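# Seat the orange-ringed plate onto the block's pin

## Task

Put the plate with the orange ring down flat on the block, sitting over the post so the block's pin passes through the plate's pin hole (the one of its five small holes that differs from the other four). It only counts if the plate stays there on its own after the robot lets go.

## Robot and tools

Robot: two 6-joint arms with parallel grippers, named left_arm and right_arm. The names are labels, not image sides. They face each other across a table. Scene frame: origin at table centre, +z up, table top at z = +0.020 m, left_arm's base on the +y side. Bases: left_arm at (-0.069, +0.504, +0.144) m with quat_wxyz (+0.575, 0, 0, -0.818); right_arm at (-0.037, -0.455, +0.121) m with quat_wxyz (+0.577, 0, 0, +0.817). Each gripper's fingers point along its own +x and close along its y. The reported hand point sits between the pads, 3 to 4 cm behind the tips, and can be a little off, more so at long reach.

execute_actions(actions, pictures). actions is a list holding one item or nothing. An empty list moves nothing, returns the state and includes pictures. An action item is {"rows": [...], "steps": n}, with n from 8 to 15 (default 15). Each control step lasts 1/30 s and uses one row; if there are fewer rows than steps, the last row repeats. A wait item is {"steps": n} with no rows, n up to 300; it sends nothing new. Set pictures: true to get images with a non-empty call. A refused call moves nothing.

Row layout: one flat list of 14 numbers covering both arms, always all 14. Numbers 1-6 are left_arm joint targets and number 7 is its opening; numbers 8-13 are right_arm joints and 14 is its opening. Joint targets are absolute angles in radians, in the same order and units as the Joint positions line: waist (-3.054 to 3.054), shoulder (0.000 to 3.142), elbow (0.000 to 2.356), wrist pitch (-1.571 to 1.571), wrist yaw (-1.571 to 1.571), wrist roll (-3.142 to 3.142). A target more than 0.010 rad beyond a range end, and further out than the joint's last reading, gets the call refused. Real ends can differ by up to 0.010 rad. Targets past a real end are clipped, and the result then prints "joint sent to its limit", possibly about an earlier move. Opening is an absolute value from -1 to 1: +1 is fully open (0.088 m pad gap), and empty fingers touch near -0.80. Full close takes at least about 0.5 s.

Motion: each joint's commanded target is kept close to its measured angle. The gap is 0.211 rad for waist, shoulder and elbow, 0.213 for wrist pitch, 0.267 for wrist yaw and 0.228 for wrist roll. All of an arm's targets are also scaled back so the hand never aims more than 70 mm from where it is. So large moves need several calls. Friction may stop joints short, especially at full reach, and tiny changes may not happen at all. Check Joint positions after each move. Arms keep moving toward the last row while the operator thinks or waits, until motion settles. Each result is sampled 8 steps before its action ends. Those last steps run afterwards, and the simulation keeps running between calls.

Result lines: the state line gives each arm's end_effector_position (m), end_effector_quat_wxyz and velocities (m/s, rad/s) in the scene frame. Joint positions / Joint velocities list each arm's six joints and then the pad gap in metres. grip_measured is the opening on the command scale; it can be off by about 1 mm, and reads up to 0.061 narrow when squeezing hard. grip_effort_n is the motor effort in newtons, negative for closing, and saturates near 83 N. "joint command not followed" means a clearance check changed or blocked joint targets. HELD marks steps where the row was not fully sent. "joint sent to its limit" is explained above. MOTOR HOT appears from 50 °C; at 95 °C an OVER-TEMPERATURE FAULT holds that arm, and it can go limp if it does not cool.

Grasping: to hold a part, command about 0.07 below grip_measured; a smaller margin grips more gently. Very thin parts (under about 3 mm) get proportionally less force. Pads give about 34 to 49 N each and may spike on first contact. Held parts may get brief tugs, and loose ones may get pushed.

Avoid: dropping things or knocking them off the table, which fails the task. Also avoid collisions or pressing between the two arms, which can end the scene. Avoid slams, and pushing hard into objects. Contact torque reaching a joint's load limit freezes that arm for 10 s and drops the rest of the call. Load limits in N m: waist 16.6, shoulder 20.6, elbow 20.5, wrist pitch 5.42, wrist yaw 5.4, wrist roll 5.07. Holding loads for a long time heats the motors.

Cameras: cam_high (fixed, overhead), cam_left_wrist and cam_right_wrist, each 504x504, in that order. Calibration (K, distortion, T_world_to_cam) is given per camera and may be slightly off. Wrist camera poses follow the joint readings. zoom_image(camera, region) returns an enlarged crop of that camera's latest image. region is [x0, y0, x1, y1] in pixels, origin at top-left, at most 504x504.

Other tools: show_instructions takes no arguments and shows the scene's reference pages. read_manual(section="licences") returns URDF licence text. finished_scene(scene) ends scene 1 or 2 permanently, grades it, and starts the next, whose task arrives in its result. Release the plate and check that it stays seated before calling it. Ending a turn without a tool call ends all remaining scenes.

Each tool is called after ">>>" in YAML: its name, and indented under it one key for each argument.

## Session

>>> execute_actions:
  actions: []

Scene clock: 0.00 s of 5100.00 s.
left_arm: end_effector_position=(-0.2276, +0.3076, +0.3823) grip_measured=+0.999 grip_effort_n=n/a end_effector_quat_wxyz=(+0.459, +0.250, +0.722, -0.452) end_effector_velocity=(+0.002, +0.005, -0.002) end_effector_angular_velocity=(+0.013, -0.016, -0.012) | right_arm: end_effector_position=(-0.2759, -0.1508, +0.3224) grip_measured=+1.000 grip_effort_n=n/a end_effector_quat_wxyz=(+0.666, +0.272, +0.690, +0.085) end_effector_velocity=(-0.002, -0.004, -0.002) end_effector_angular_velocity=(-0.020, +0.005, +0.016)
Joint positions: left_arm=[-0.103  1.31   1.389 -1.381  0.394 -1.001  0.088] | right_arm=[ 0.472  1.735  1.624 -1.117  0.388  2.59   0.088]
Joint velocities: left_arm=[-0.007 -0.002 -0.002 -0.022 -0.007  0.007 -0.   ] | right_arm=[ 0.002 -0.002 -0.002 -0.007 -0.022 -0.007  0.   ]
Motor temperatures (°C, as the motors report them): left_arm=[22 26 25 24 25 21] | right_arm=[22 25 23 22 23 22]
Heat: left arm: hottest shoulder 26 °C (+0.0 °C/min); right arm: hottest shoulder 25 °C (+0.0 °C/min).
camera_calibration (this result's frames):
cam_left_wrist: T_world_to_cam=[[-0.780577, -0.477785, 0.403016, -0.173362], [-0.262426, 0.835687, 0.482451, -0.473671], [-0.567303, 0.270828, -0.777701, 0.16349], [0, 0, 0, 1]] pos_world=[-0.166877, 0.268733, 0.425537]
cam_right_wrist: T_world_to_cam=[[-0.269435, -0.853623, -0.445794, -0.0600954], [-0.929253, 0.108949, 0.353015, -0.318856], [-0.252773, 0.50937, -0.822586, 0.352739], [0, 0, 0, 1]] pos_world=[-0.223327, -0.196234, 0.375929]

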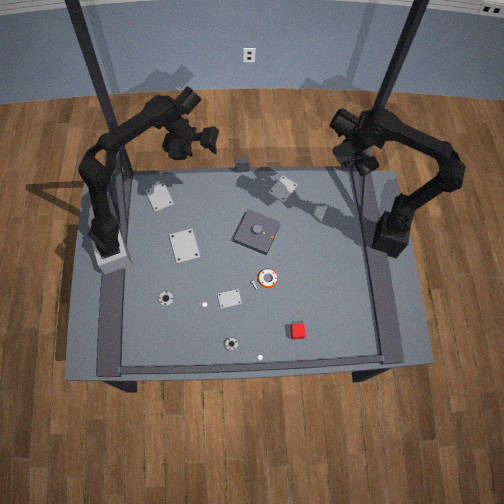

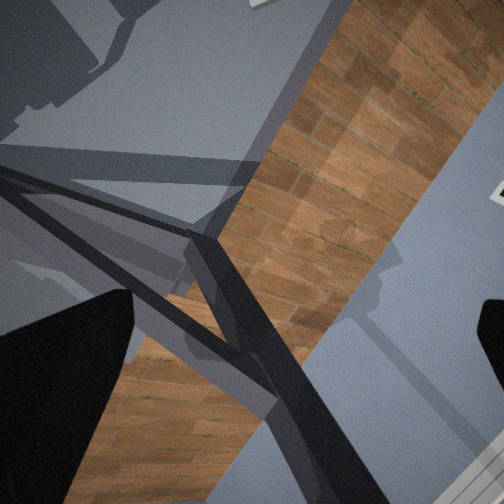

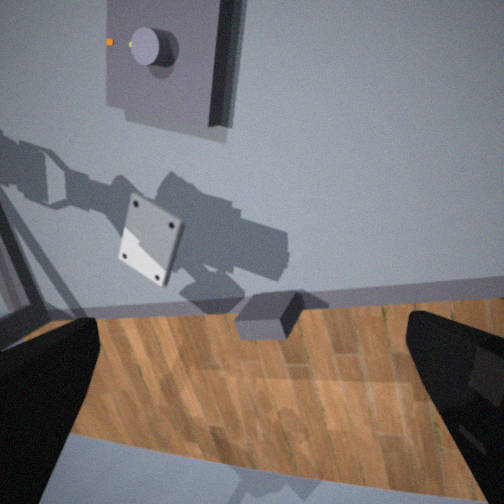

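>>> show_instructions:

>>> zoom_image:
  camera: "cam_high"
  region: [210, 200, 310, 300]

Reference images for this scene: manual page 1, manual page 2, manual page 3.

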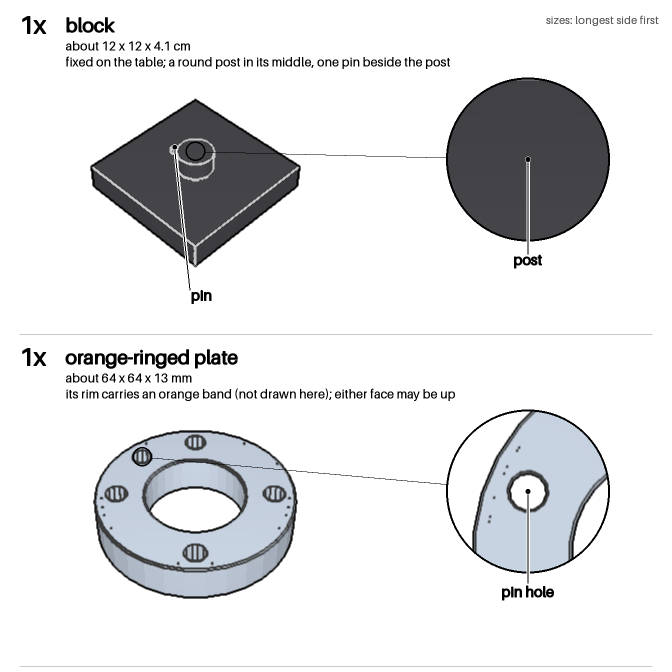

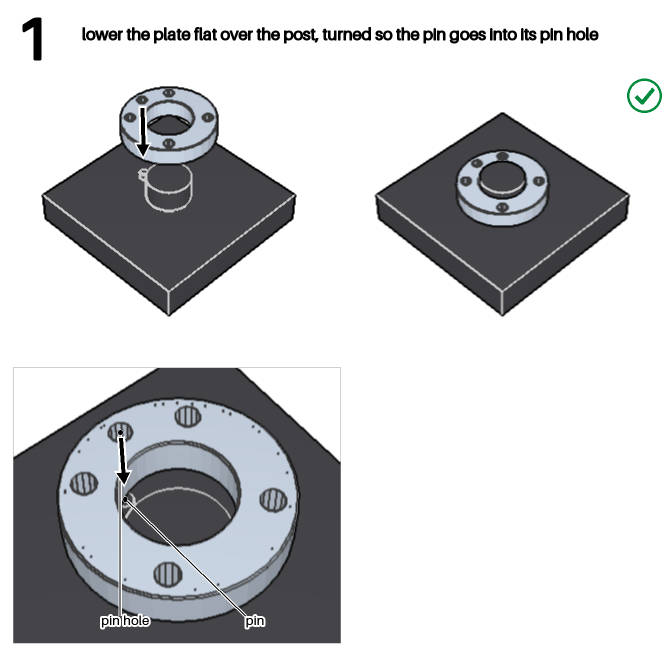

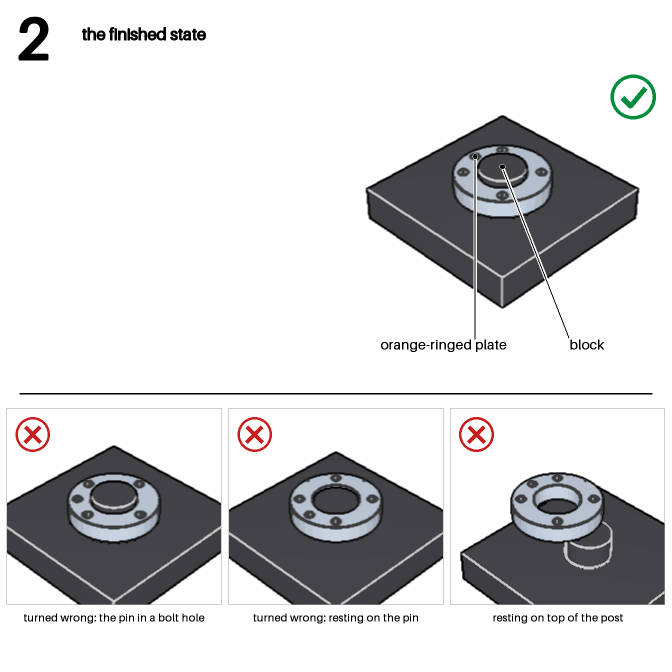

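Region (210, 200, 310, 300) of cam_high's 504x504 image, scaled by 5.040, with more detail than that image has.

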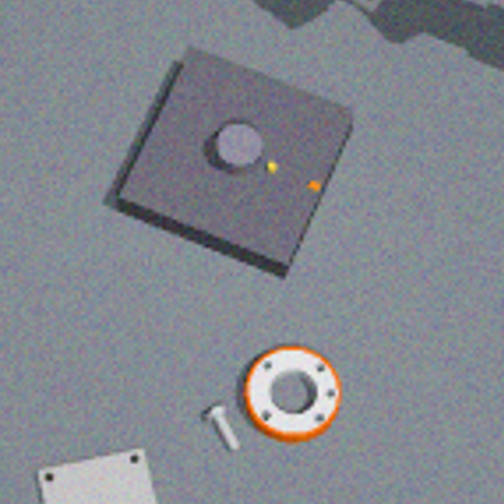

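>>> execute_actions:
  actions:
    - {"rows": [[0.603,2.408,1.740,-0.897,0,-2.796,1, 0.472,1.735,1.624,-1.117,0.388,2.59,1]], "steps": 15}

>>> execute_actions:
  actions:
    - {"steps": 36}
  pictures: true

Scene clock: 1.53 s of 5100.00 s.
left_arm: end_effector_position=(-0.1845, +0.1908, +0.4010) grip_measured=+0.999 grip_effort_n=-1.2 end_effector_quat_wxyz=(+0.593, +0.059, +0.698, -0.397) end_effector_velocity=(+0.268, -0.513, +0.088) end_effector_angular_velocity=(-0.786, -0.034, +2.046) | right_arm: end_effector_position=(-0.2759, -0.1508, +0.3224) grip_measured=+1.000 grip_effort_n=-0.2 end_effector_quat_wxyz=(+0.666, +0.272, +0.690, +0.085) end_effector_velocity=(+0.001, -0.001, -0.001) end_effector_angular_velocity=(-0.010, -0.004, +0.006)
Joint positions: left_arm=[ 0.069  1.478  1.571 -1.186  0.172 -1.211  0.088] | right_arm=[ 0.472  1.735  1.624 -1.117  0.388  2.59   0.088]
Joint velocities: left_arm=[ 0.852  0.808  0.789  0.93  -0.769 -0.96  -0.   ] | right_arm=[-0.002 -0.002 -0.002 -0.007 -0.007 -0.007  0.   ]
Motor temperatures (°C, as the motors report them): left_arm=[22 26 25 24 25 21] | right_arm=[22 25 23 22 23 22]
Heat: left arm: hottest shoulder 26 °C (+0.0 °C/min); right arm: hottest shoulder 25 °C (+0.0 °C/min).
Steps of this call (steps 1 to 39: nothing new was sent; steps 40 to 46: the first 7 steps of this action). Readings (joint positions):
40: left_arm=[-0.097 1.320 1.401 -1.379 0.382 -1.021] | right_arm=[0.472 1.735 1.624 -1.117 0.388 2.590]
41: left_arm=[-0.075 1.340 1.426 -1.347 0.343 -1.056] | right_arm=[0.472 1.735 1.624 -1.117 0.388 2.590]
43: left_arm=[-0.017 1.396 1.490 -1.272 0.269 -1.117] | right_arm=[0.472 1.735 1.624 -1.117 0.388 2.590]
46: the state above

Scene clock: 2.73 s of 5100.00 s.
left_arm: end_effector_position=(+0.0429, +0.0709, +0.1041) grip_measured=+0.999 grip_effort_n=-3.0 end_effector_quat_wxyz=(-0.529, +0.468, -0.536, -0.462) end_effector_velocity=(-0.001, +0.005, +0.000) end_effector_angular_velocity=(+0.024, +0.004, +0.401) | right_arm: end_effector_position=(-0.2759, -0.1508, +0.3224) grip_measured=+1.000 grip_effort_n=-0.7 end_effector_quat_wxyz=(+0.666, +0.272, +0.690, +0.085) end_effector_velocity=(+0.000, -0.003, -0.004) end_effector_angular_velocity=(-0.017, -0.011, +0.011)
Joint positions: left_arm=[ 0.6    2.4    1.738 -0.896  0.006 -2.754  0.088] | right_arm=[ 0.472  1.735  1.624 -1.117  0.388  2.59   0.088]
Joint velocities: left_arm=[-0.002 -0.002 -0.002 -0.022 -0.007 -0.403 -0.   ] | right_arm=[ 0.002  0.002 -0.007 -0.007 -0.007 -0.007  0.   ]
Motor temperatures (°C, as the motors report them): left_arm=[22 26 26 24 25 21] | right_arm=[22 25 23 22 23 22]
Heat: left arm: hottest shoulder 26 °C (+0.0 °C/min); right arm: hottest shoulder 25 °C (+0.0 °C/min).
Kept back: nothing.
Steps of this call (steps 1 to 8: the last 8 steps of your previous action; steps 9 to 36: the robot went on to your last target). Readings (joint positions):
1: left_arm=[0.098 1.504 1.597 -1.154 0.148 -1.243] | right_arm=[0.472 1.735 1.624 -1.117 0.388 2.590]
2: left_arm=[0.127 1.531 1.619 -1.121 0.127 -1.276] | right_arm=[0.472 1.735 1.624 -1.117 0.388 2.590]
4: left_arm=[0.187 1.584 1.655 -1.058 0.094 -1.343] | right_arm=[0.472 1.735 1.624 -1.117 0.388 2.590]
8: left_arm=[0.312 1.697 1.699 -0.973 0.051 -1.482] | right_arm=[0.472 1.735 1.624 -1.117 0.388 2.590]
36: the state above
camera_calibration (this result's frames):
cam_left_wrist: T_world_to_cam=[[0.992352, -0.121614, -0.0211742, -0.0203452], [-0.105303, -0.923487, 0.368895, 0.059157], [-0.0644168, -0.363844, -0.92923, 0.203833], [0, 0, 0, 1]] pos_world=[0.0395493, 0.12632, 0.167154]
cam_right_wrist: T_world_to_cam=[[-0.269435, -0.853623, -0.445794, -0.0600954], [-0.929253, 0.108949, 0.353015, -0.318856], [-0.252773, 0.50937, -0.822586, 0.352739], [0, 0, 0, 1]] pos_world=[-0.223327, -0.196234, 0.375929]

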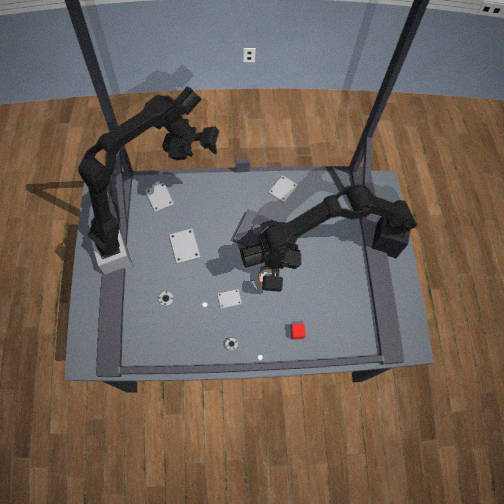

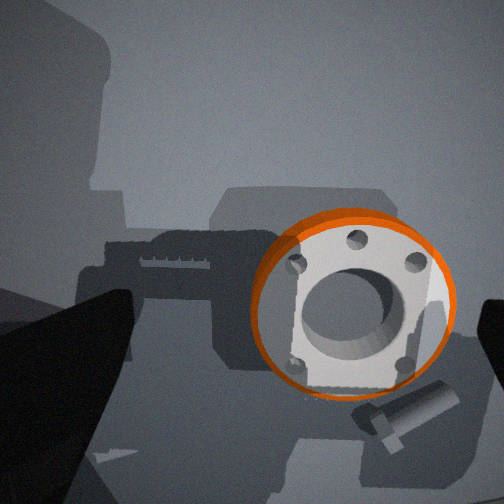

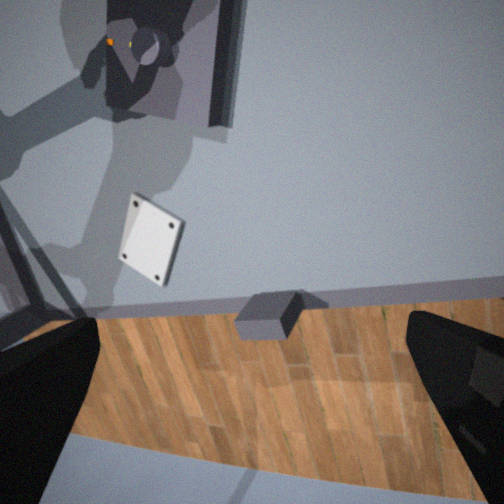

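>>> execute_actions:
  actions:
    - {"rows": [[0.632,2.510,1.882,-0.947,0,-2.76,1, 0.472,1.735,1.624,-1.117,0.388,2.59,1]], "steps": 15}

>>> execute_actions:
  actions:
    - {"steps": 16}
  pictures: true

Scene clock: 3.77 s of 5100.00 s.
left_arm: end_effector_position=(+0.0608, +0.0569, +0.0979) grip_measured=+0.999 grip_effort_n=-2.6 end_effector_quat_wxyz=(-0.519, +0.480, -0.526, -0.473) end_effector_velocity=(+0.054, +0.002, -0.023) end_effector_angular_velocity=(+0.027, -0.015, +0.083) | right_arm: end_effector_position=(-0.2759, -0.1508, +0.3224) grip_measured=+1.000 grip_effort_n=-0.7 end_effector_quat_wxyz=(+0.666, +0.272, +0.690, +0.085) end_effector_velocity=(+0.000, -0.003, +0.000) end_effector_angular_velocity=(-0.017, +0.009, +0.011)
Joint positions: left_arm=[ 0.629  2.482  1.864 -0.941  0.005 -2.767  0.088] | right_arm=[ 0.472  1.735  1.624 -1.117  0.388  2.59   0.088]
Joint velocities: left_arm=[ 0.105  0.11   0.11  -0.022 -0.022  0.022 -0.   ] | right_arm=[-0.002 -0.007 -0.002 -0.007 -0.022 -0.007  0.   ]
Motor temperatures (°C, as the motors report them): left_arm=[22 27 26 24 25 21] | right_arm=[22 25 23 22 23 22]
Heat: left arm: hottest shoulder 27 °C (+0.0 °C/min); right arm: hottest shoulder 25 °C (+0.0 °C/min).
Steps of this call (steps 1 to 24: the robot went on to your last target; steps 25 to 31: the first 7 steps of this action). Readings (joint positions):
25: left_arm=[0.601 2.411 1.757 -0.916 0.006 -2.790] | right_arm=[0.472 1.735 1.624 -1.117 0.388 2.590]
26: left_arm=[0.604 2.431 1.792 -0.925 0.006 -2.783] | right_arm=[0.472 1.735 1.624 -1.117 0.388 2.590]
28: left_arm=[0.614 2.464 1.842 -0.926 0.006 -2.773] | right_arm=[0.472 1.735 1.624 -1.117 0.388 2.590]
31: the state above

Scene clock: 4.30 s of 5100.00 s.
left_arm: end_effector_position=(+0.0633, +0.0559, +0.0975) grip_measured=+0.999 grip_effort_n=-3.0 end_effector_quat_wxyz=(-0.519, +0.480, -0.526, -0.473) end_effector_velocity=(+0.004, +0.002, +0.003) end_effector_angular_velocity=(+0.009, -0.020, +0.010) | right_arm: end_effector_position=(-0.2759, -0.1508, +0.3224) grip_measured=+1.000 grip_effort_n=-0.2 end_effector_quat_wxyz=(+0.666, +0.272, +0.690, +0.085) end_effector_velocity=(+0.001, +0.002, +0.000) end_effector_angular_velocity=(-0.000, +0.006, +0.002)
Joint positions: left_arm=[ 0.634  2.489  1.876 -0.945  0.005 -2.763  0.088] | right_arm=[ 0.472  1.735  1.624 -1.117  0.388  2.59   0.088]
Joint velocities: left_arm=[ 0.002 -0.007 -0.002 -0.007 -0.022 -0.007 -0.   ] | right_arm=[-0.007 -0.002 -0.002  0.007 -0.007 -0.007  0.   ]
Motor temperatures (°C, as the motors report them): left_arm=[22 27 26 24 25 21] | right_arm=[22 26 23 22 23 22]
Heat: left arm: hottest shoulder 27 °C (+0.0 °C/min); right arm: hottest shoulder 26 °C (+0.0 °C/min).
Kept back: nothing.
Steps of this call (steps 1 to 8: the last 8 steps of your previous action; steps 9 to 16: the robot went on to your last target). Readings (joint positions):
1: left_arm=[0.632 2.485 1.867 -0.942 0.005 -2.765] | right_arm=[0.472 1.735 1.624 -1.117 0.388 2.590]
2: left_arm=[0.634 2.487 1.869 -0.943 0.005 -2.765] | right_arm=[0.472 1.735 1.624 -1.117 0.388 2.590]
4: left_arm=[0.634 2.489 1.872 -0.944 0.005 -2.764] | right_arm=[0.472 1.735 1.624 -1.117 0.388 2.590]
8: left_arm=[0.634 2.489 1.875 -0.945 0.005 -2.763] | right_arm=[0.472 1.735 1.624 -1.117 0.388 2.590]
16: the state above
camera_calibration (this result's frames):
cam_left_wrist: T_world_to_cam=[[0.996722, -0.078336, -0.0202383, -0.045383], [-0.0653988, -0.927319, 0.368514, 0.0476302], [-0.0476353, -0.365982, -0.929402, 0.192703], [0, 0, 0, 1]] pos_world=[0.0575286, 0.111139, 0.160627]
cam_right_wrist: T_world_to_cam=[[-0.269435, -0.853623, -0.445794, -0.0600954], [-0.929253, 0.108949, 0.353015, -0.318856], [-0.252773, 0.50937, -0.822586, 0.352739], [0, 0, 0, 1]] pos_world=[-0.223327, -0.196234, 0.375929]

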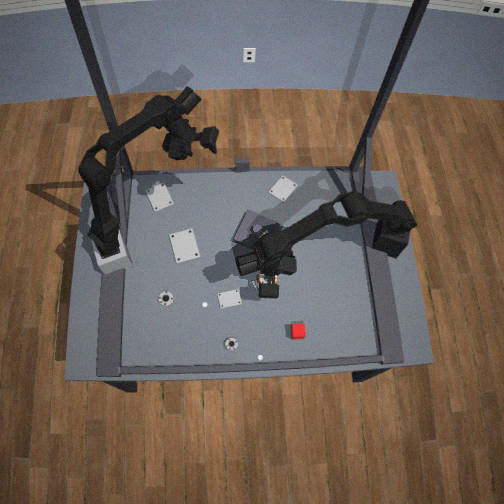

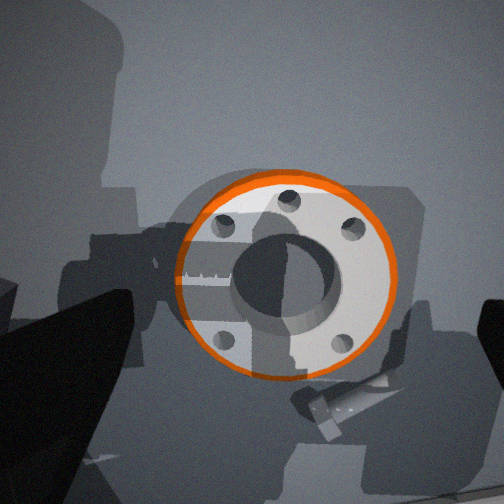

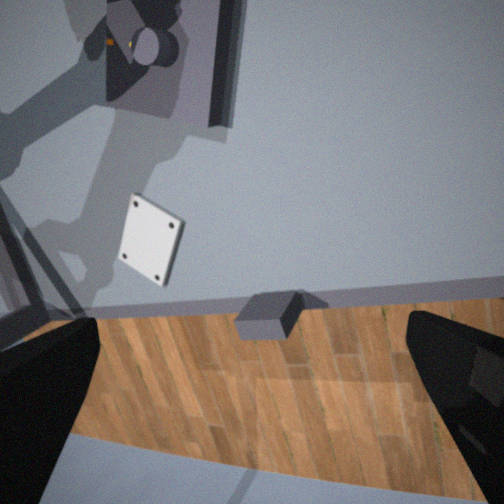

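>>> execute_actions:
  actions:
    - {"rows": [ [0.624,2.515,1.865,-0.935,0,-2.763,1, 0.472,1.735,1.624,-1.117,0.388,2.59,1], [0.622,2.521,1.858,-0.924,0,-2.763,1, 0.472,1.735,1.624,-1.117,0.388,2.59,1], [0.622,2.527,1.851,-0.913,0,-2.763,1, 0.472,1.735,1.624,-1.117,0.388,2.59,1], [0.622,2.533,1.843,-0.902,0,-2.763,1, 0.472,1.735,1.624,-1.117,0.388,2.59,1], [0.622,2.538,1.835,-0.891,0,-2.763,1, 0.472,1.735,1.624,-1.117,0.388,2.59,1], [0.622,2.538,1.835,-0.881,0,-2.763,1, 0.472,1.735,1.624,-1.117,0.388,2.59,1]], "steps": 15}

>>> execute_actions:
  actions:
    - {"steps": 16}
  pictures: true

Scene clock: 5.43 s of 5100.00 s.
left_arm: end_effector_position=(+0.0595, +0.0550, +0.0839) grip_measured=+0.999 grip_effort_n=-2.6 end_effector_quat_wxyz=(-0.520, +0.479, -0.528, -0.470) end_effector_velocity=(-0.022, +0.029, -0.103) end_effector_angular_velocity=(+0.126, +0.029, -0.010) | right_arm: end_effector_position=(-0.2759, -0.1508, +0.3224) grip_measured=+1.000 grip_effort_n=0.2 end_effector_quat_wxyz=(+0.666, +0.272, +0.690, +0.085) end_effector_velocity=(+0.000, -0.003, -0.003) end_effector_angular_velocity=(-0.024, +0.002, +0.011)
Joint positions: left_arm=[ 0.626  2.508  1.853 -0.9    0.005 -2.763  0.088] | right_arm=[ 0.472  1.735  1.624 -1.117  0.388  2.59   0.088]
Joint velocities: left_arm=[-0.032  0.159 -0.139  0.168 -0.007 -0.022 -0.   ] | right_arm=[-0.002 -0.002 -0.007 -0.007 -0.022 -0.007  0.   ]
Motor temperatures (°C, as the motors report them): left_arm=[22 27 26 24 25 21] | right_arm=[22 26 24 22 23 22]
Heat: left arm: hottest shoulder 27 °C (+11.0 °C/min); right arm: hottest shoulder 26 °C (+11.0 °C/min).
Steps of this call (steps 1 to 15: the robot went on to your last target; steps 16 to 27: nothing new was sent; steps 28 to 34: the first 7 steps of this action). Readings (joint positions):
28: left_arm=[0.634 2.490 1.876 -0.945 0.005 -2.763] | right_arm=[0.472 1.735 1.624 -1.117 0.388 2.590]
29: left_arm=[0.633 2.491 1.875 -0.942 0.005 -2.763] | right_arm=[0.472 1.735 1.624 -1.117 0.388 2.590]
31: left_arm=[0.630 2.495 1.869 -0.924 0.005 -2.763] | right_arm=[0.472 1.735 1.624 -1.117 0.388 2.590]
34: the state above

Scene clock: 5.97 s of 5100.00 s.
left_arm: end_effector_position=(+0.0579, +0.0573, +0.0744) grip_measured=+0.999 grip_effort_n=-3.0 end_effector_quat_wxyz=(-0.522, +0.476, -0.527, -0.473) end_effector_velocity=(-0.003, +0.004, -0.003) end_effector_angular_velocity=(+0.018, -0.002, +0.000) | right_arm: end_effector_position=(-0.2759, -0.1508, +0.3224) grip_measured=+1.000 grip_effort_n=-0.7 end_effector_quat_wxyz=(+0.666, +0.272, +0.690, +0.085) end_effector_velocity=(+0.008, -0.002, -0.001) end_effector_angular_velocity=(-0.011, -0.031, +0.009)
Joint positions: left_arm=[ 0.624  2.523  1.841 -0.882  0.005 -2.763  0.088] | right_arm=[ 0.472  1.735  1.624 -1.117  0.388  2.59   0.088]
Joint velocities: left_arm=[-0.007  0.002 -0.007 -0.007 -0.007 -0.007 -0.   ] | right_arm=[-0.007 -0.007 -0.007 -0.022  0.007 -0.022  0.   ]
Motor temperatures (°C, as the motors report them): left_arm=[22 27 26 24 25 21] | right_arm=[22 26 24 22 23 22]
Heat: left arm: hottest shoulder 27 °C (+10.1 °C/min); right arm: hottest shoulder 26 °C (+10.1 °C/min).
Kept back: nothing.
Steps of this call (steps 1 to 8: the last 8 steps of your previous action; steps 9 to 16: the robot went on to your last target). Readings (joint positions):
1: left_arm=[0.624 2.513 1.849 -0.895 0.005 -2.763] | right_arm=[0.472 1.735 1.624 -1.117 0.388 2.590]
2: left_arm=[0.624 2.517 1.846 -0.892 0.005 -2.763] | right_arm=[0.472 1.735 1.624 -1.117 0.388 2.590]
4: left_arm=[0.624 2.522 1.842 -0.888 0.005 -2.763] | right_arm=[0.472 1.735 1.624 -1.117 0.388 2.590]
8: left_arm=[0.624 2.523 1.841 -0.883 0.005 -2.763] | right_arm=[0.472 1.735 1.624 -1.117 0.388 2.590]
16: the state above
camera_calibration (this result's frames):
cam_left_wrist: T_world_to_cam=[[0.995829, -0.0884808, -0.0222858, -0.0395568], [-0.0743729, -0.928611, 0.363526, 0.0580957], [-0.0528599, -0.360352, -0.931318, 0.171593], [0, 0, 0, 1]] pos_world=[0.0527829, 0.112282, 0.137806]
cam_right_wrist: T_world_to_cam=[[-0.269435, -0.853623, -0.445794, -0.0600954], [-0.929253, 0.108949, 0.353015, -0.318856], [-0.252773, 0.50937, -0.822586, 0.352739], [0, 0, 0, 1]] pos_world=[-0.223327, -0.196234, 0.375929]

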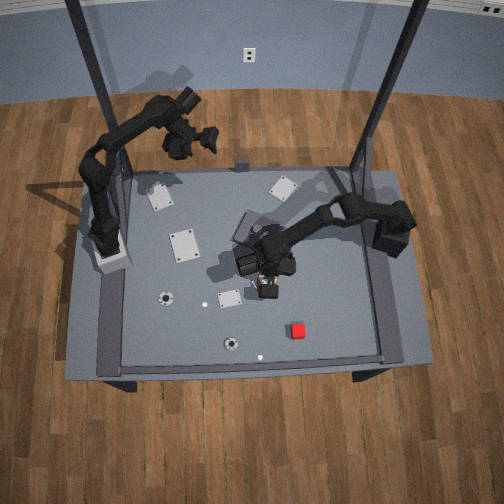

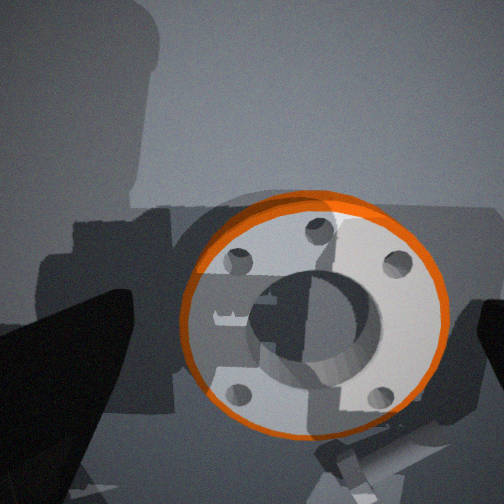

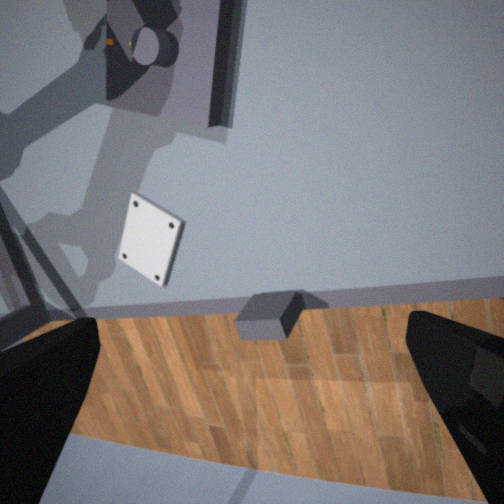

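>>> execute_actions:
  actions:
    - {"rows": [ [0.624,2.523,1.841,-0.882,0.005,-2.763,0.8, 0.472,1.735,1.624,-1.117,0.388,2.59,1], [0.624,2.523,1.841,-0.882,0.005,-2.763,0.7, 0.472,1.735,1.624,-1.117,0.388,2.59,1], [0.624,2.523,1.841,-0.882,0.005,-2.763,0.6, 0.472,1.735,1.624,-1.117,0.388,2.59,1], [0.624,2.523,1.841,-0.882,0.005,-2.763,0.55, 0.472,1.735,1.624,-1.117,0.388,2.59,1], [0.624,2.523,1.841,-0.882,0.005,-2.763,0.52, 0.472,1.735,1.624,-1.117,0.388,2.59,1], [0.624,2.523,1.841,-0.882,0.005,-2.763,0.49, 0.472,1.735,1.624,-1.117,0.388,2.59,1], [0.624,2.523,1.841,-0.882,0.005,-2.763,0.45, 0.472,1.735,1.624,-1.117,0.388,2.59,1], [0.624,2.523,1.841,-0.882,0.005,-2.763,0.41, 0.472,1.735,1.624,-1.117,0.388,2.59,1]], "steps": 12}

>>> execute_actions:
  actions:
    - {"steps": 11}
  pictures: true

Scene clock: 6.67 s of 5100.00 s.
left_arm: end_effector_position=(+0.0579, +0.0573, +0.0744) grip_measured=+0.749 grip_effort_n=-14.2 end_effector_quat_wxyz=(-0.522, +0.476, -0.527, -0.473) end_effector_velocity=(+0.000, -0.000, -0.002) end_effector_angular_velocity=(-0.000, -0.008, +0.005) | right_arm: end_effector_position=(-0.2759, -0.1508, +0.3224) grip_measured=+1.000 grip_effort_n=-0.7 end_effector_quat_wxyz=(+0.666, +0.272, +0.690, +0.085) end_effector_velocity=(+0.002, -0.002, -0.002) end_effector_angular_velocity=(-0.014, -0.015, +0.019)
Joint positions: left_arm=[ 0.624  2.523  1.841 -0.882  0.005 -2.763  0.076] | right_arm=[ 0.472  1.735  1.624 -1.117  0.388  2.59   0.088]
Joint velocities: left_arm=[-0.002  0.002 -0.002  0.007 -0.007 -0.007 -0.105] | right_arm=[-0.002 -0.002 -0.007 -0.007 -0.007 -0.022  0.   ]
Motor temperatures (°C, as the motors report them): left_arm=[22 27 26 24 25 21] | right_arm=[22 26 24 22 23 22]
Heat: left arm: hottest shoulder 27 °C (+9.0 °C/min); right arm: hottest shoulder 26 °C (+9.0 °C/min).
Steps of this call (steps 1 to 15: the robot went on to your last target; steps 16 to 17: nothing new was sent; steps 18 to 21: the first 4 steps of this action). Readings (joint positions):
18: left_arm=[0.624 2.523 1.841 -0.882 0.005 -2.763] | right_arm=[0.472 1.735 1.624 -1.117 0.388 2.590]
19: left_arm=[0.624 2.523 1.841 -0.882 0.005 -2.763] | right_arm=[0.472 1.735 1.624 -1.117 0.388 2.590]
21: the state above

Scene clock: 7.03 s of 5100.00 s.
left_arm: end_effector_position=(+0.0580, +0.0573, +0.0744) grip_measured=+0.448 grip_effort_n=-83.5 end_effector_quat_wxyz=(-0.522, +0.476, -0.527, -0.473) end_effector_velocity=(-0.001, +0.004, +0.003) end_effector_angular_velocity=(+0.018, -0.002, -0.010) | right_arm: end_effector_position=(-0.2759, -0.1508, +0.3224) grip_measured=+1.000 grip_effort_n=-0.2 end_effector_quat_wxyz=(+0.666, +0.272, +0.690, +0.085) end_effector_velocity=(+0.003, -0.000, -0.000) end_effector_angular_velocity=(-0.000, -0.014, +0.001)
Joint positions: left_arm=[ 0.624  2.523  1.841 -0.882  0.004 -2.763  0.061] | right_arm=[ 0.472  1.735  1.624 -1.117  0.388  2.59   0.088]
Joint velocities: left_arm=[-0.002 -0.007 -0.002 -0.022 -0.007  0.007 -0.   ] | right_arm=[-0.002 -0.002 -0.002 -0.007  0.007 -0.007  0.   ]
Motor temperatures (°C, as the motors report them): left_arm=[22 28 26 24 25 21] | right_arm=[22 26 24 22 23 22]
Heat: left arm: hottest shoulder 28 °C (+17.1 °C/min); right arm: hottest shoulder 26 °C (+8.5 °C/min).
Kept back: nothing.
Steps of this call (steps 1 to 8: the last 8 steps of your previous action; steps 9 to 11: the robot went on to your last target). Readings (joint positions):
1: left_arm=[0.624 2.523 1.841 -0.882 0.005 -2.763] | right_arm=[0.472 1.735 1.624 -1.117 0.388 2.590]
2: left_arm=[0.624 2.523 1.841 -0.882 0.005 -2.763] | right_arm=[0.472 1.735 1.624 -1.117 0.388 2.590]
4: left_arm=[0.624 2.523 1.841 -0.882 0.005 -2.763] | right_arm=[0.472 1.735 1.624 -1.117 0.388 2.590]
8: left_arm=[0.624 2.523 1.841 -0.882 0.004 -2.763] | right_arm=[0.472 1.735 1.624 -1.117 0.388 2.590]
11: the state above
camera_calibration (this result's frames):
cam_left_wrist: T_world_to_cam=[[0.995837, -0.0884758, -0.0219297, -0.0396377], [-0.0745038, -0.928649, 0.363402, 0.0581336], [-0.0525172, -0.360255, -0.931374, 0.17158], [0, 0, 0, 1]] pos_world=[0.0528147, 0.112291, 0.13781]
cam_right_wrist: T_world_to_cam=[[-0.269435, -0.853623, -0.445794, -0.0600954], [-0.929253, 0.108949, 0.353015, -0.318856], [-0.252773, 0.50937, -0.822586, 0.352739], [0, 0, 0, 1]] pos_world=[-0.223327, -0.196234, 0.375929]

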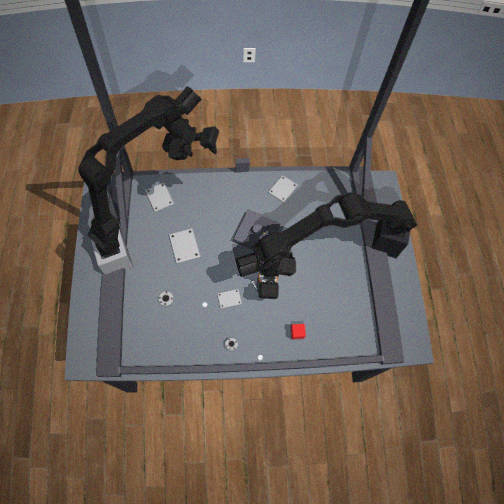

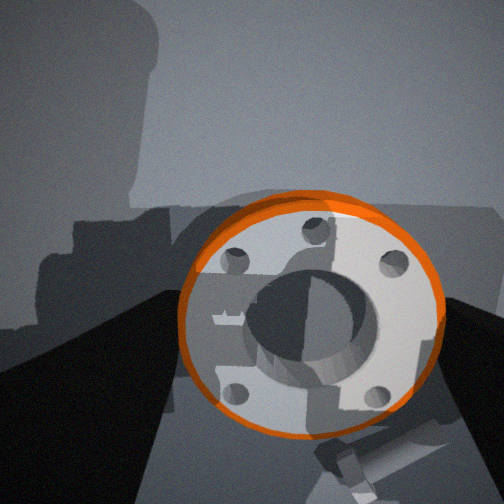

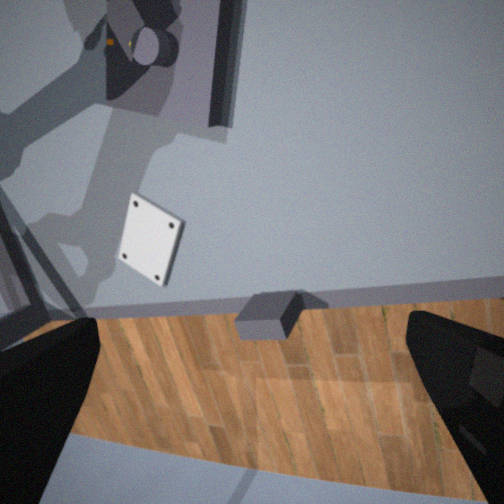

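>>> execute_actions:
  actions:
    - {"rows": [ [0.624,2.51,1.87,-0.915,0.005,-2.763,0.39, 0.472,1.735,1.624,-1.117,0.388,2.59,1], [0.624,2.50,1.90,-0.955,0.005,-2.763,0.39, 0.472,1.735,1.624,-1.117,0.388,2.59,1], [0.620,2.49,1.935,-0.995,0.005,-2.763,0.39, 0.472,1.735,1.624,-1.117,0.388,2.59,1], [0.605,2.485,1.97,-1.035,0.005,-2.77,0.39, 0.472,1.735,1.624,-1.117,0.388,2.59,1], [0.58,2.485,2.005,-1.07,0.005,-2.77,0.39, 0.472,1.735,1.624,-1.117,0.388,2.59,1], [0.55,2.485,2.04,-1.105,0.005,-2.775,0.39, 0.472,1.735,1.624,-1.117,0.388,2.59,1], [0.515,2.485,2.07,-1.133,0.005,-2.783,0.39, 0.472,1.735,1.624,-1.117,0.388,2.59,1], [0.48,2.485,2.07,-1.133,0.005,-2.783,0.39, 0.472,1.735,1.624,-1.117,0.388,2.59,1], [0.44,2.485,2.07,-1.133,0.005,-2.783,0.39, 0.472,1.735,1.624,-1.117,0.388,2.59,1], [0.40,2.485,2.07,-1.133,0.005,-2.783,0.39, 0.472,1.735,1.624,-1.117,0.388,2.59,1], [0.36,2.485,2.07,-1.133,0.005,-2.783,0.39, 0.472,1.735,1.624,-1.117,0.388,2.59,1], [0.325,2.485,2.07,-1.133,0.005,-2.783,0.39, 0.472,1.735,1.624,-1.117,0.388,2.59,1], [0.295,2.485,2.07,-1.133,0.005,-2.783,0.39, 0.472,1.735,1.624,-1.117,0.388,2.59,1], [0.272,2.485,2.07,-1.133,0.005,-2.783,0.39, 0.472,1.735,1.624,-1.117,0.388,2.59,1], [0.259,2.485,2.07,-1.133,0.005,-2.783,0.39, 0.472,1.735,1.624,-1.117,0.388,2.59,1]], "steps": 15}

>>> execute_actions:
  actions:
    - {"steps": 24}
  pictures: true

Scene clock: 8.97 s of 5100.00 s.
left_arm: end_effector_position=(+0.0509, +0.0495, +0.1068) grip_measured=+0.448 grip_effort_n=-83.5 end_effector_quat_wxyz=(-0.530, +0.463, -0.526, -0.478) end_effector_velocity=(-0.158, -0.156, +0.270) end_effector_angular_velocity=(-0.188, -0.060, -0.274) | right_arm: end_effector_position=(-0.2759, -0.1508, +0.3224) grip_measured=+1.000 grip_effort_n=-0.7 end_effector_quat_wxyz=(+0.666, +0.272, +0.690, +0.085) end_effector_velocity=(-0.004, -0.002, -0.001) end_effector_angular_velocity=(-0.011, +0.009, +0.029)
Joint positions: left_arm=[ 0.605  2.52   1.974 -1.047  0.004 -2.768  0.061] | right_arm=[ 0.472  1.735  1.624 -1.117  0.388  2.59   0.088]
Joint velocities: left_arm=[-0.413 -0.081  0.974 -0.857 -0.007 -0.139  0.   ] | right_arm=[ 0.002 -0.002 -0.002  0.007 -0.022 -0.022  0.   ]
Motor temperatures (°C, as the motors report them): left_arm=[22 28 26 24 25 21] | right_arm=[22 26 24 22 23 22]
Heat: left arm: hottest shoulder 28 °C (+13.4 °C/min); right arm: hottest shoulder 26 °C (+6.7 °C/min).
Steps of this call (steps 1 to 15: the robot went on to your last target; steps 16 to 51: nothing new was sent; steps 52 to 58: the first 7 steps of this action). Readings (joint positions):
52: left_arm=[0.624 2.523 1.844 -0.886 0.004 -2.763] | right_arm=[0.472 1.735 1.624 -1.117 0.388 2.590]
53: left_arm=[0.624 2.523 1.853 -0.902 0.004 -2.763] | right_arm=[0.472 1.735 1.624 -1.117 0.388 2.590]
55: left_arm=[0.623 2.523 1.886 -0.958 0.004 -2.763] | right_arm=[0.472 1.735 1.624 -1.117 0.388 2.590]
58: the state above

Scene clock: 9.77 s of 5100.00 s.
left_arm: end_effector_position=(-0.0928, +0.0406, +0.1248) grip_measured=+0.448 grip_effort_n=-83.5 end_effector_quat_wxyz=(-0.610, +0.368, -0.575, -0.402) end_effector_velocity=(+0.000, +0.003, -0.000) end_effector_angular_velocity=(+0.012, -0.008, +0.004) | right_arm: end_effector_position=(-0.2759, -0.1508, +0.3224) grip_measured=+1.000 grip_effort_n=-0.7 end_effector_quat_wxyz=(+0.666, +0.272, +0.690, +0.085) end_effector_velocity=(+0.001, -0.001, -0.003) end_effector_angular_velocity=(-0.013, -0.001, -0.006)
Joint positions: left_arm=[ 0.29   2.516  2.039 -1.162 -0.012 -2.78   0.061] | right_arm=[ 0.472  1.735  1.624 -1.117  0.388  2.59   0.088]
Joint velocities: left_arm=[-0.002 -0.002 -0.007 -0.007 -0.007 -0.007  0.   ] | right_arm=[-0.002  0.002 -0.002 -0.007 -0.007  0.007  0.   ]
Motor temperatures (°C, as the motors report them): left_arm=[22 29 26 24 25 21] | right_arm=[22 26 24 22 23 22]
Heat: left arm: hottest shoulder 29 °C (+18.4 °C/min); right arm: hottest shoulder 26 °C (+6.1 °C/min).
Kept back: nothing.
Steps of this call (steps 1 to 8: the last 8 steps of your previous action; steps 9 to 24: the robot went on to your last target). Readings (joint positions):
1: left_arm=[0.588 2.516 2.002 -1.071 0.004 -2.771] | right_arm=[0.472 1.735 1.624 -1.117 0.388 2.590]
2: left_arm=[0.564 2.510 2.022 -1.086 0.004 -2.774] | right_arm=[0.472 1.735 1.624 -1.117 0.388 2.590]
4: left_arm=[0.503 2.496 2.047 -1.104 0.004 -2.776] | right_arm=[0.472 1.735 1.624 -1.117 0.388 2.590]
8: left_arm=[0.352 2.489 2.064 -1.121 0.004 -2.778] | right_arm=[0.472 1.735 1.624 -1.117 0.388 2.590]
24: the state above
camera_calibration (this result's frames):
cam_left_wrist: T_world_to_cam=[[0.919147, -0.392588, -0.0323046, 0.116677], [-0.367085, -0.883406, 0.291279, -0.00692801], [-0.142891, -0.255869, -0.956093, 0.195093], [0, 0, 0, 1]] pos_world=[-0.0819097, 0.0896042, 0.192314]
cam_right_wrist: T_world_to_cam=[[-0.269435, -0.853623, -0.445794, -0.0600954], [-0.929253, 0.108949, 0.353015, -0.318856], [-0.252773, 0.50937, -0.822586, 0.352739], [0, 0, 0, 1]] pos_world=[-0.223327, -0.196234, 0.375929]

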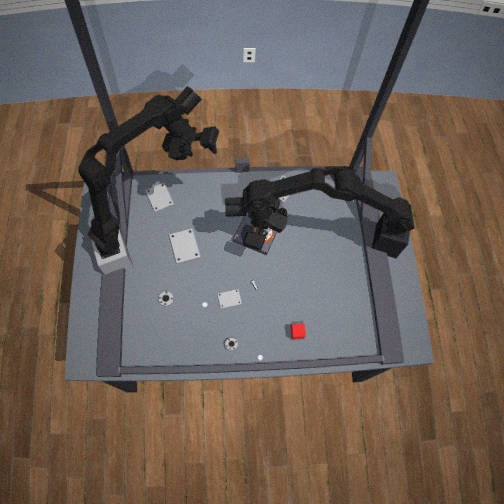

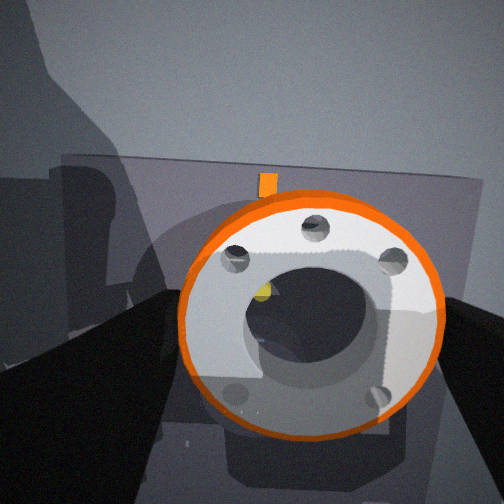

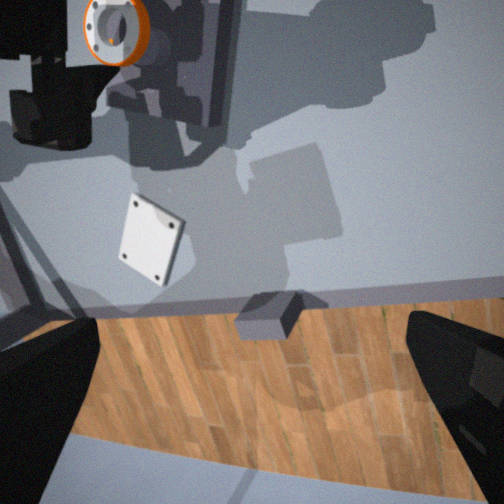

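A tug disturbance is acting. Re-send the target and let it settle.

>>> execute_actions:
  actions:
    - {"rows": [[0.259,2.485,2.07,-1.133,0.005,-2.783,0.39, 0.472,1.735,1.624,-1.117,0.388,2.59,1]], "steps": 15}

>>> execute_actions:
  actions:
    - {"steps": 14}
  pictures: true

Scene clock: 10.30 s of 5100.00 s.
left_arm: end_effector_position=(-0.1121, +0.0244, +0.1441) grip_measured=+0.448 grip_effort_n=-83.5 end_effector_quat_wxyz=(-0.595, +0.380, -0.603, -0.371) end_effector_velocity=(+0.000, +0.003, -0.002) end_effector_angular_velocity=(+0.010, -0.023, -0.014) | right_arm: end_effector_position=(-0.2759, -0.1508, +0.3224) grip_measured=+1.000 grip_effort_n=-0.2 end_effector_quat_wxyz=(+0.666, +0.272, +0.690, +0.085) end_effector_velocity=(+0.001, -0.001, -0.001) end_effector_angular_velocity=(-0.010, -0.004, +0.006)
Joint positions: left_arm=[ 0.256  2.489  2.069 -1.133  0.001 -2.78   0.061] | right_arm=[ 0.472  1.735  1.624 -1.117  0.388  2.59   0.088]
Joint velocities: left_arm=[-0.007  0.002 -0.002 -0.007 -0.022  0.007 -0.   ] | right_arm=[-0.002 -0.002 -0.002 -0.007 -0.007 -0.007  0.   ]
Motor temperatures (°C, as the motors report them): left_arm=[22 29 26 24 25 21] | right_arm=[22 26 24 22 23 22]
Heat: left arm: hottest shoulder 29 °C (+17.5 °C/min); right arm: hottest shoulder 26 °C (+5.8 °C/min).
Steps of this call (steps 1 to 9: the robot went on to your last target; steps 10 to 16: the first 7 steps of this action). Readings (joint positions):
10: left_arm=[0.254 2.489 2.069 -1.132 0.001 -2.780] | right_arm=[0.472 1.735 1.624 -1.117 0.388 2.590]
11: left_arm=[0.255 2.489 2.069 -1.133 0.001 -2.780] | right_arm=[0.472 1.735 1.624 -1.117 0.388 2.590]
13: left_arm=[0.255 2.489 2.069 -1.133 0.001 -2.780] | right_arm=[0.472 1.735 1.624 -1.117 0.388 2.590]
16: the state above

Scene clock: 10.77 s of 5100.00 s.
left_arm: end_effector_position=(-0.1121, +0.0244, +0.1441) grip_measured=+0.448 grip_effort_n=-83.5 end_effector_quat_wxyz=(-0.595, +0.380, -0.603, -0.371) end_effector_velocity=(+0.000, +0.004, +0.002) end_effector_angular_velocity=(+0.016, -0.009, +0.005) | right_arm: end_effector_position=(-0.2759, -0.1508, +0.3224) grip_measured=+1.000 grip_effort_n=-0.2 end_effector_quat_wxyz=(+0.666, +0.272, +0.690, +0.085) end_effector_velocity=(+0.003, -0.000, -0.000) end_effector_angular_velocity=(-0.000, -0.014, +0.001)
Joint positions: left_arm=[ 0.256  2.489  2.069 -1.133  0.001 -2.78   0.061] | right_arm=[ 0.472  1.735  1.624 -1.117  0.388  2.59   0.088]
Joint velocities: left_arm=[-0.002 -0.002  0.002 -0.022 -0.007 -0.007 -0.   ] | right_arm=[-0.002 -0.002 -0.002 -0.007  0.007 -0.007  0.   ]
Motor temperatures (°C, as the motors report them): left_arm=[22 29 26 24 25 21] | right_arm=[22 27 24 22 23 22]
Heat: left arm: hottest shoulder 29 °C (+16.7 °C/min); right arm: hottest shoulder 27 °C (+11.1 °C/min).
Kept back: nothing.
Steps of this call (steps 1 to 8: the last 8 steps of your previous action; steps 9 to 14: the robot went on to your last target). Readings (joint positions):
1: left_arm=[0.256 2.489 2.069 -1.133 0.001 -2.780] | right_arm=[0.472 1.735 1.624 -1.117 0.388 2.590]
2: left_arm=[0.256 2.489 2.069 -1.133 0.001 -2.780] | right_arm=[0.472 1.735 1.624 -1.117 0.388 2.590]
4: left_arm=[0.256 2.489 2.069 -1.133 0.001 -2.780] | right_arm=[0.472 1.735 1.624 -1.117 0.388 2.590]
8: left_arm=[0.256 2.489 2.069 -1.133 0.001 -2.780] | right_arm=[0.472 1.735 1.624 -1.117 0.388 2.590]
14: the state above
camera_calibration (this result's frames):
cam_left_wrist: T_world_to_cam=[[0.904931, -0.425279, -0.0154118, 0.125439], [-0.389587, -0.842468, 0.372116, -0.0491568], [-0.171237, -0.330735, -0.928058, 0.201234], [0, 0, 0, 1]] pos_world=[-0.0982058, 0.0784889, 0.206982]
cam_right_wrist: T_world_to_cam=[[-0.269435, -0.853623, -0.445794, -0.0600954], [-0.929253, 0.108949, 0.353015, -0.318856], [-0.252773, 0.50937, -0.822586, 0.352739], [0, 0, 0, 1]] pos_world=[-0.223327, -0.196234, 0.375929]

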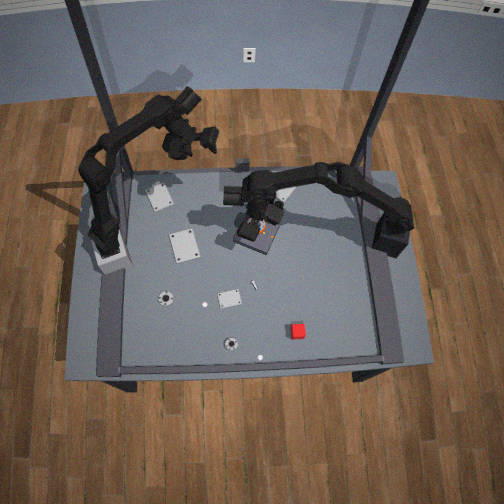

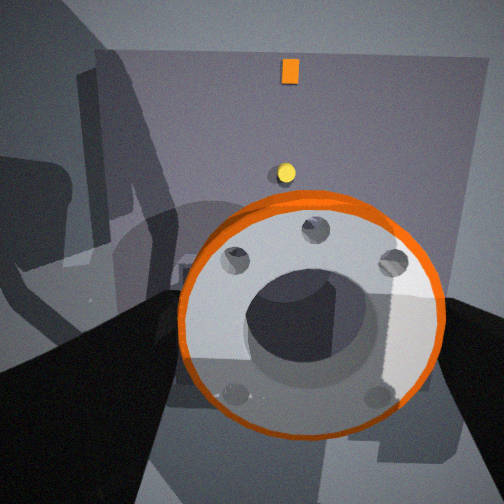

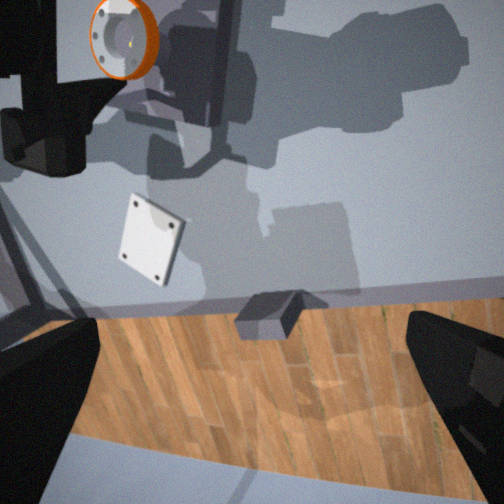

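>>> execute_actions:
  actions:
    - {"rows": [ [0.248,2.505,2.055,-1.125,0.001,-2.78,0.39, 0.472,1.735,1.624,-1.117,0.388,2.59,1], [0.248,2.508,2.045,-1.116,0.001,-2.78,0.39, 0.472,1.735,1.624,-1.117,0.388,2.59,1], [0.248,2.511,2.035,-1.107,0.001,-2.78,0.39, 0.472,1.735,1.624,-1.117,0.388,2.59,1], [0.248,2.511,2.026,-1.098,0.001,-2.78,0.39, 0.472,1.735,1.624,-1.117,0.388,2.59,1], [0.248,2.511,2.017,-1.090,0.001,-2.78,0.39, 0.472,1.735,1.624,-1.117,0.388,2.59,1]], "steps": 15}

>>> execute_actions:
  actions:
    - {"steps": 14}
  pictures: true

>>> zoom_image:
  camera: "cam_left_wrist"
  region: [220, 160, 400, 400]

Scene clock: 12.33 s of 5100.00 s.
left_arm: end_effector_position=(-0.1033, +0.0450, +0.1137) grip_measured=+0.448 grip_effort_n=-83.5 end_effector_quat_wxyz=(-0.617, +0.359, -0.577, -0.397) end_effector_velocity=(+0.015, -0.007, -0.023) end_effector_angular_velocity=(-0.052, -0.005, +0.053) | right_arm: end_effector_position=(-0.2759, -0.1508, +0.3224) grip_measured=+1.000 grip_effort_n=-0.2 end_effector_quat_wxyz=(+0.666, +0.272, +0.690, +0.085) end_effector_velocity=(+0.002, -0.002, +0.001) end_effector_angular_velocity=(-0.007, -0.001, +0.006)
Joint positions: left_arm=[ 0.267  2.523  2.005 -1.131 -0.013 -2.78   0.061] | right_arm=[ 0.472  1.735  1.624 -1.117  0.388  2.59   0.088]
Joint velocities: left_arm=[ 0.032  0.002 -0.085  0.139 -0.007 -0.022 -0.   ] | right_arm=[-0.002 -0.007 -0.002 -0.007 -0.007 -0.007  0.   ]
Motor temperatures (°C, as the motors report them): left_arm=[22 30 27 24 25 21] | right_arm=[22 27 25 22 23 22]
Heat: left arm: hottest shoulder 30 °C (+19.5 °C/min); right arm: hottest shoulder 27 °C (+9.7 °C/min).
Steps of this call (steps 1 to 15: the robot went on to your last target; steps 16 to 40: nothing new was sent; steps 41 to 47: the first 7 steps of this action). Readings (joint positions):
41: left_arm=[0.257 2.489 2.067 -1.141 0.001 -2.780] | right_arm=[0.472 1.735 1.624 -1.117 0.388 2.590]
42: left_arm=[0.257 2.490 2.058 -1.147 -0.003 -2.780] | right_arm=[0.472 1.735 1.624 -1.117 0.388 2.590]
44: left_arm=[0.261 2.505 2.032 -1.147 -0.011 -2.780] | right_arm=[0.472 1.735 1.624 -1.117 0.388 2.590]
47: the state above

Scene clock: 12.80 s of 5100.00 s.
left_arm: end_effector_position=(-0.1126, +0.0338, +0.1173) grip_measured=+0.448 grip_effort_n=-83.5 end_effector_quat_wxyz=(-0.607, +0.368, -0.593, -0.379) end_effector_velocity=(+0.000, +0.006, -0.002) end_effector_angular_velocity=(+0.026, -0.010, +0.005) | right_arm: end_effector_position=(-0.2759, -0.1508, +0.3224) grip_measured=+1.000 grip_effort_n=-0.7 end_effector_quat_wxyz=(+0.666, +0.272, +0.690, +0.085) end_effector_velocity=(+0.001, -0.001, -0.003) end_effector_angular_velocity=(-0.025, -0.013, +0.032)
Joint positions: left_arm=[ 0.251  2.519  2.015 -1.091 -0.006 -2.779  0.061] | right_arm=[ 0.472  1.735  1.624 -1.117  0.388  2.59   0.088]
Joint velocities: left_arm=[-0.002  0.002 -0.002 -0.022 -0.007 -0.007  0.   ] | right_arm=[-0.007  0.002 -0.002 -0.007 -0.022 -0.037  0.   ]
Motor temperatures (°C, as the motors report them): left_arm=[22 30 27 24 25 21] | right_arm=[22 27 25 22 23 22]
Heat: left arm: hottest shoulder 30 °C (+18.8 °C/min); right arm: hottest shoulder 27 °C (+9.4 °C/min).
Kept back: nothing.
Steps of this call (steps 1 to 8: the last 8 steps of your previous action; steps 9 to 14: the robot went on to your last target). Readings (joint positions):
1: left_arm=[0.267 2.523 2.003 -1.129 -0.012 -2.780] | right_arm=[0.472 1.735 1.624 -1.117 0.388 2.590]
2: left_arm=[0.266 2.523 2.003 -1.116 -0.007 -2.780] | right_arm=[0.472 1.735 1.624 -1.117 0.388 2.590]
4: left_arm=[0.258 2.521 2.011 -1.090 -0.001 -2.779] | right_arm=[0.472 1.735 1.624 -1.117 0.388 2.590]
8: left_arm=[0.251 2.519 2.015 -1.092 -0.006 -2.779] | right_arm=[0.472 1.735 1.624 -1.117 0.388 2.590]
14: the state above
camera_calibration (this result's frames):
cam_left_wrist: T_world_to_cam=[[0.902848, -0.42932, -0.0234438, 0.130277], [-0.397926, -0.854992, 0.332631, -0.0273495], [-0.162849, -0.290986, -0.942766, 0.180665], [0, 0, 0, 1]] pos_world=[-0.0990823, 0.0851178, 0.182476]
cam_right_wrist: T_world_to_cam=[[-0.269435, -0.853623, -0.445794, -0.0600954], [-0.929253, 0.108949, 0.353015, -0.318856], [-0.252773, 0.50937, -0.822586, 0.352739], [0, 0, 0, 1]] pos_world=[-0.223327, -0.196234, 0.375929]

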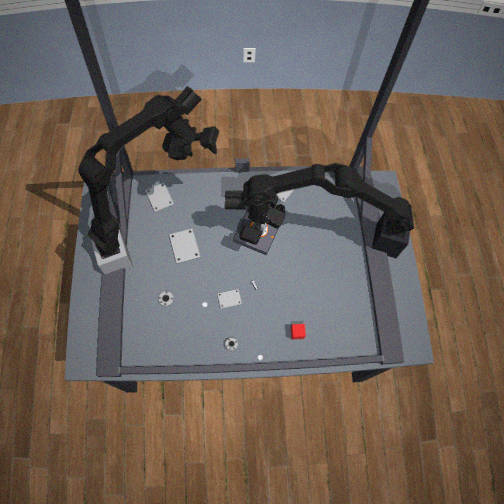

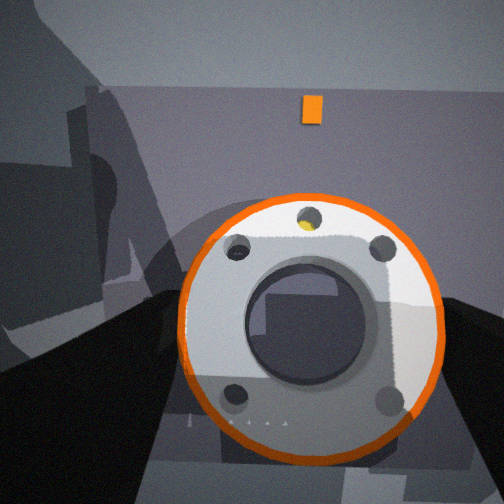

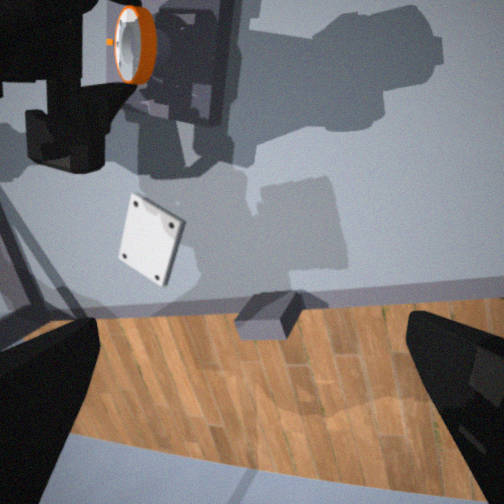

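Region (220, 160, 400, 400) of cam_left_wrist's 504x504 image, scaled by 2.100, with more detail than that image has; it fills the left 378 columns of this view, and the rest is white.

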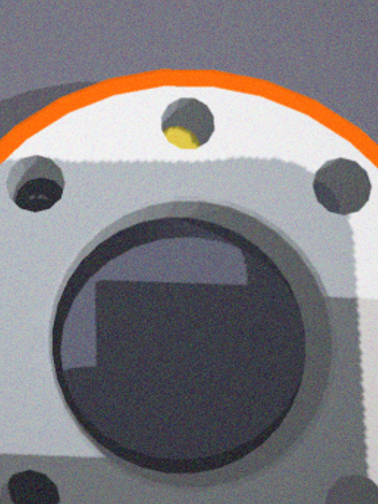

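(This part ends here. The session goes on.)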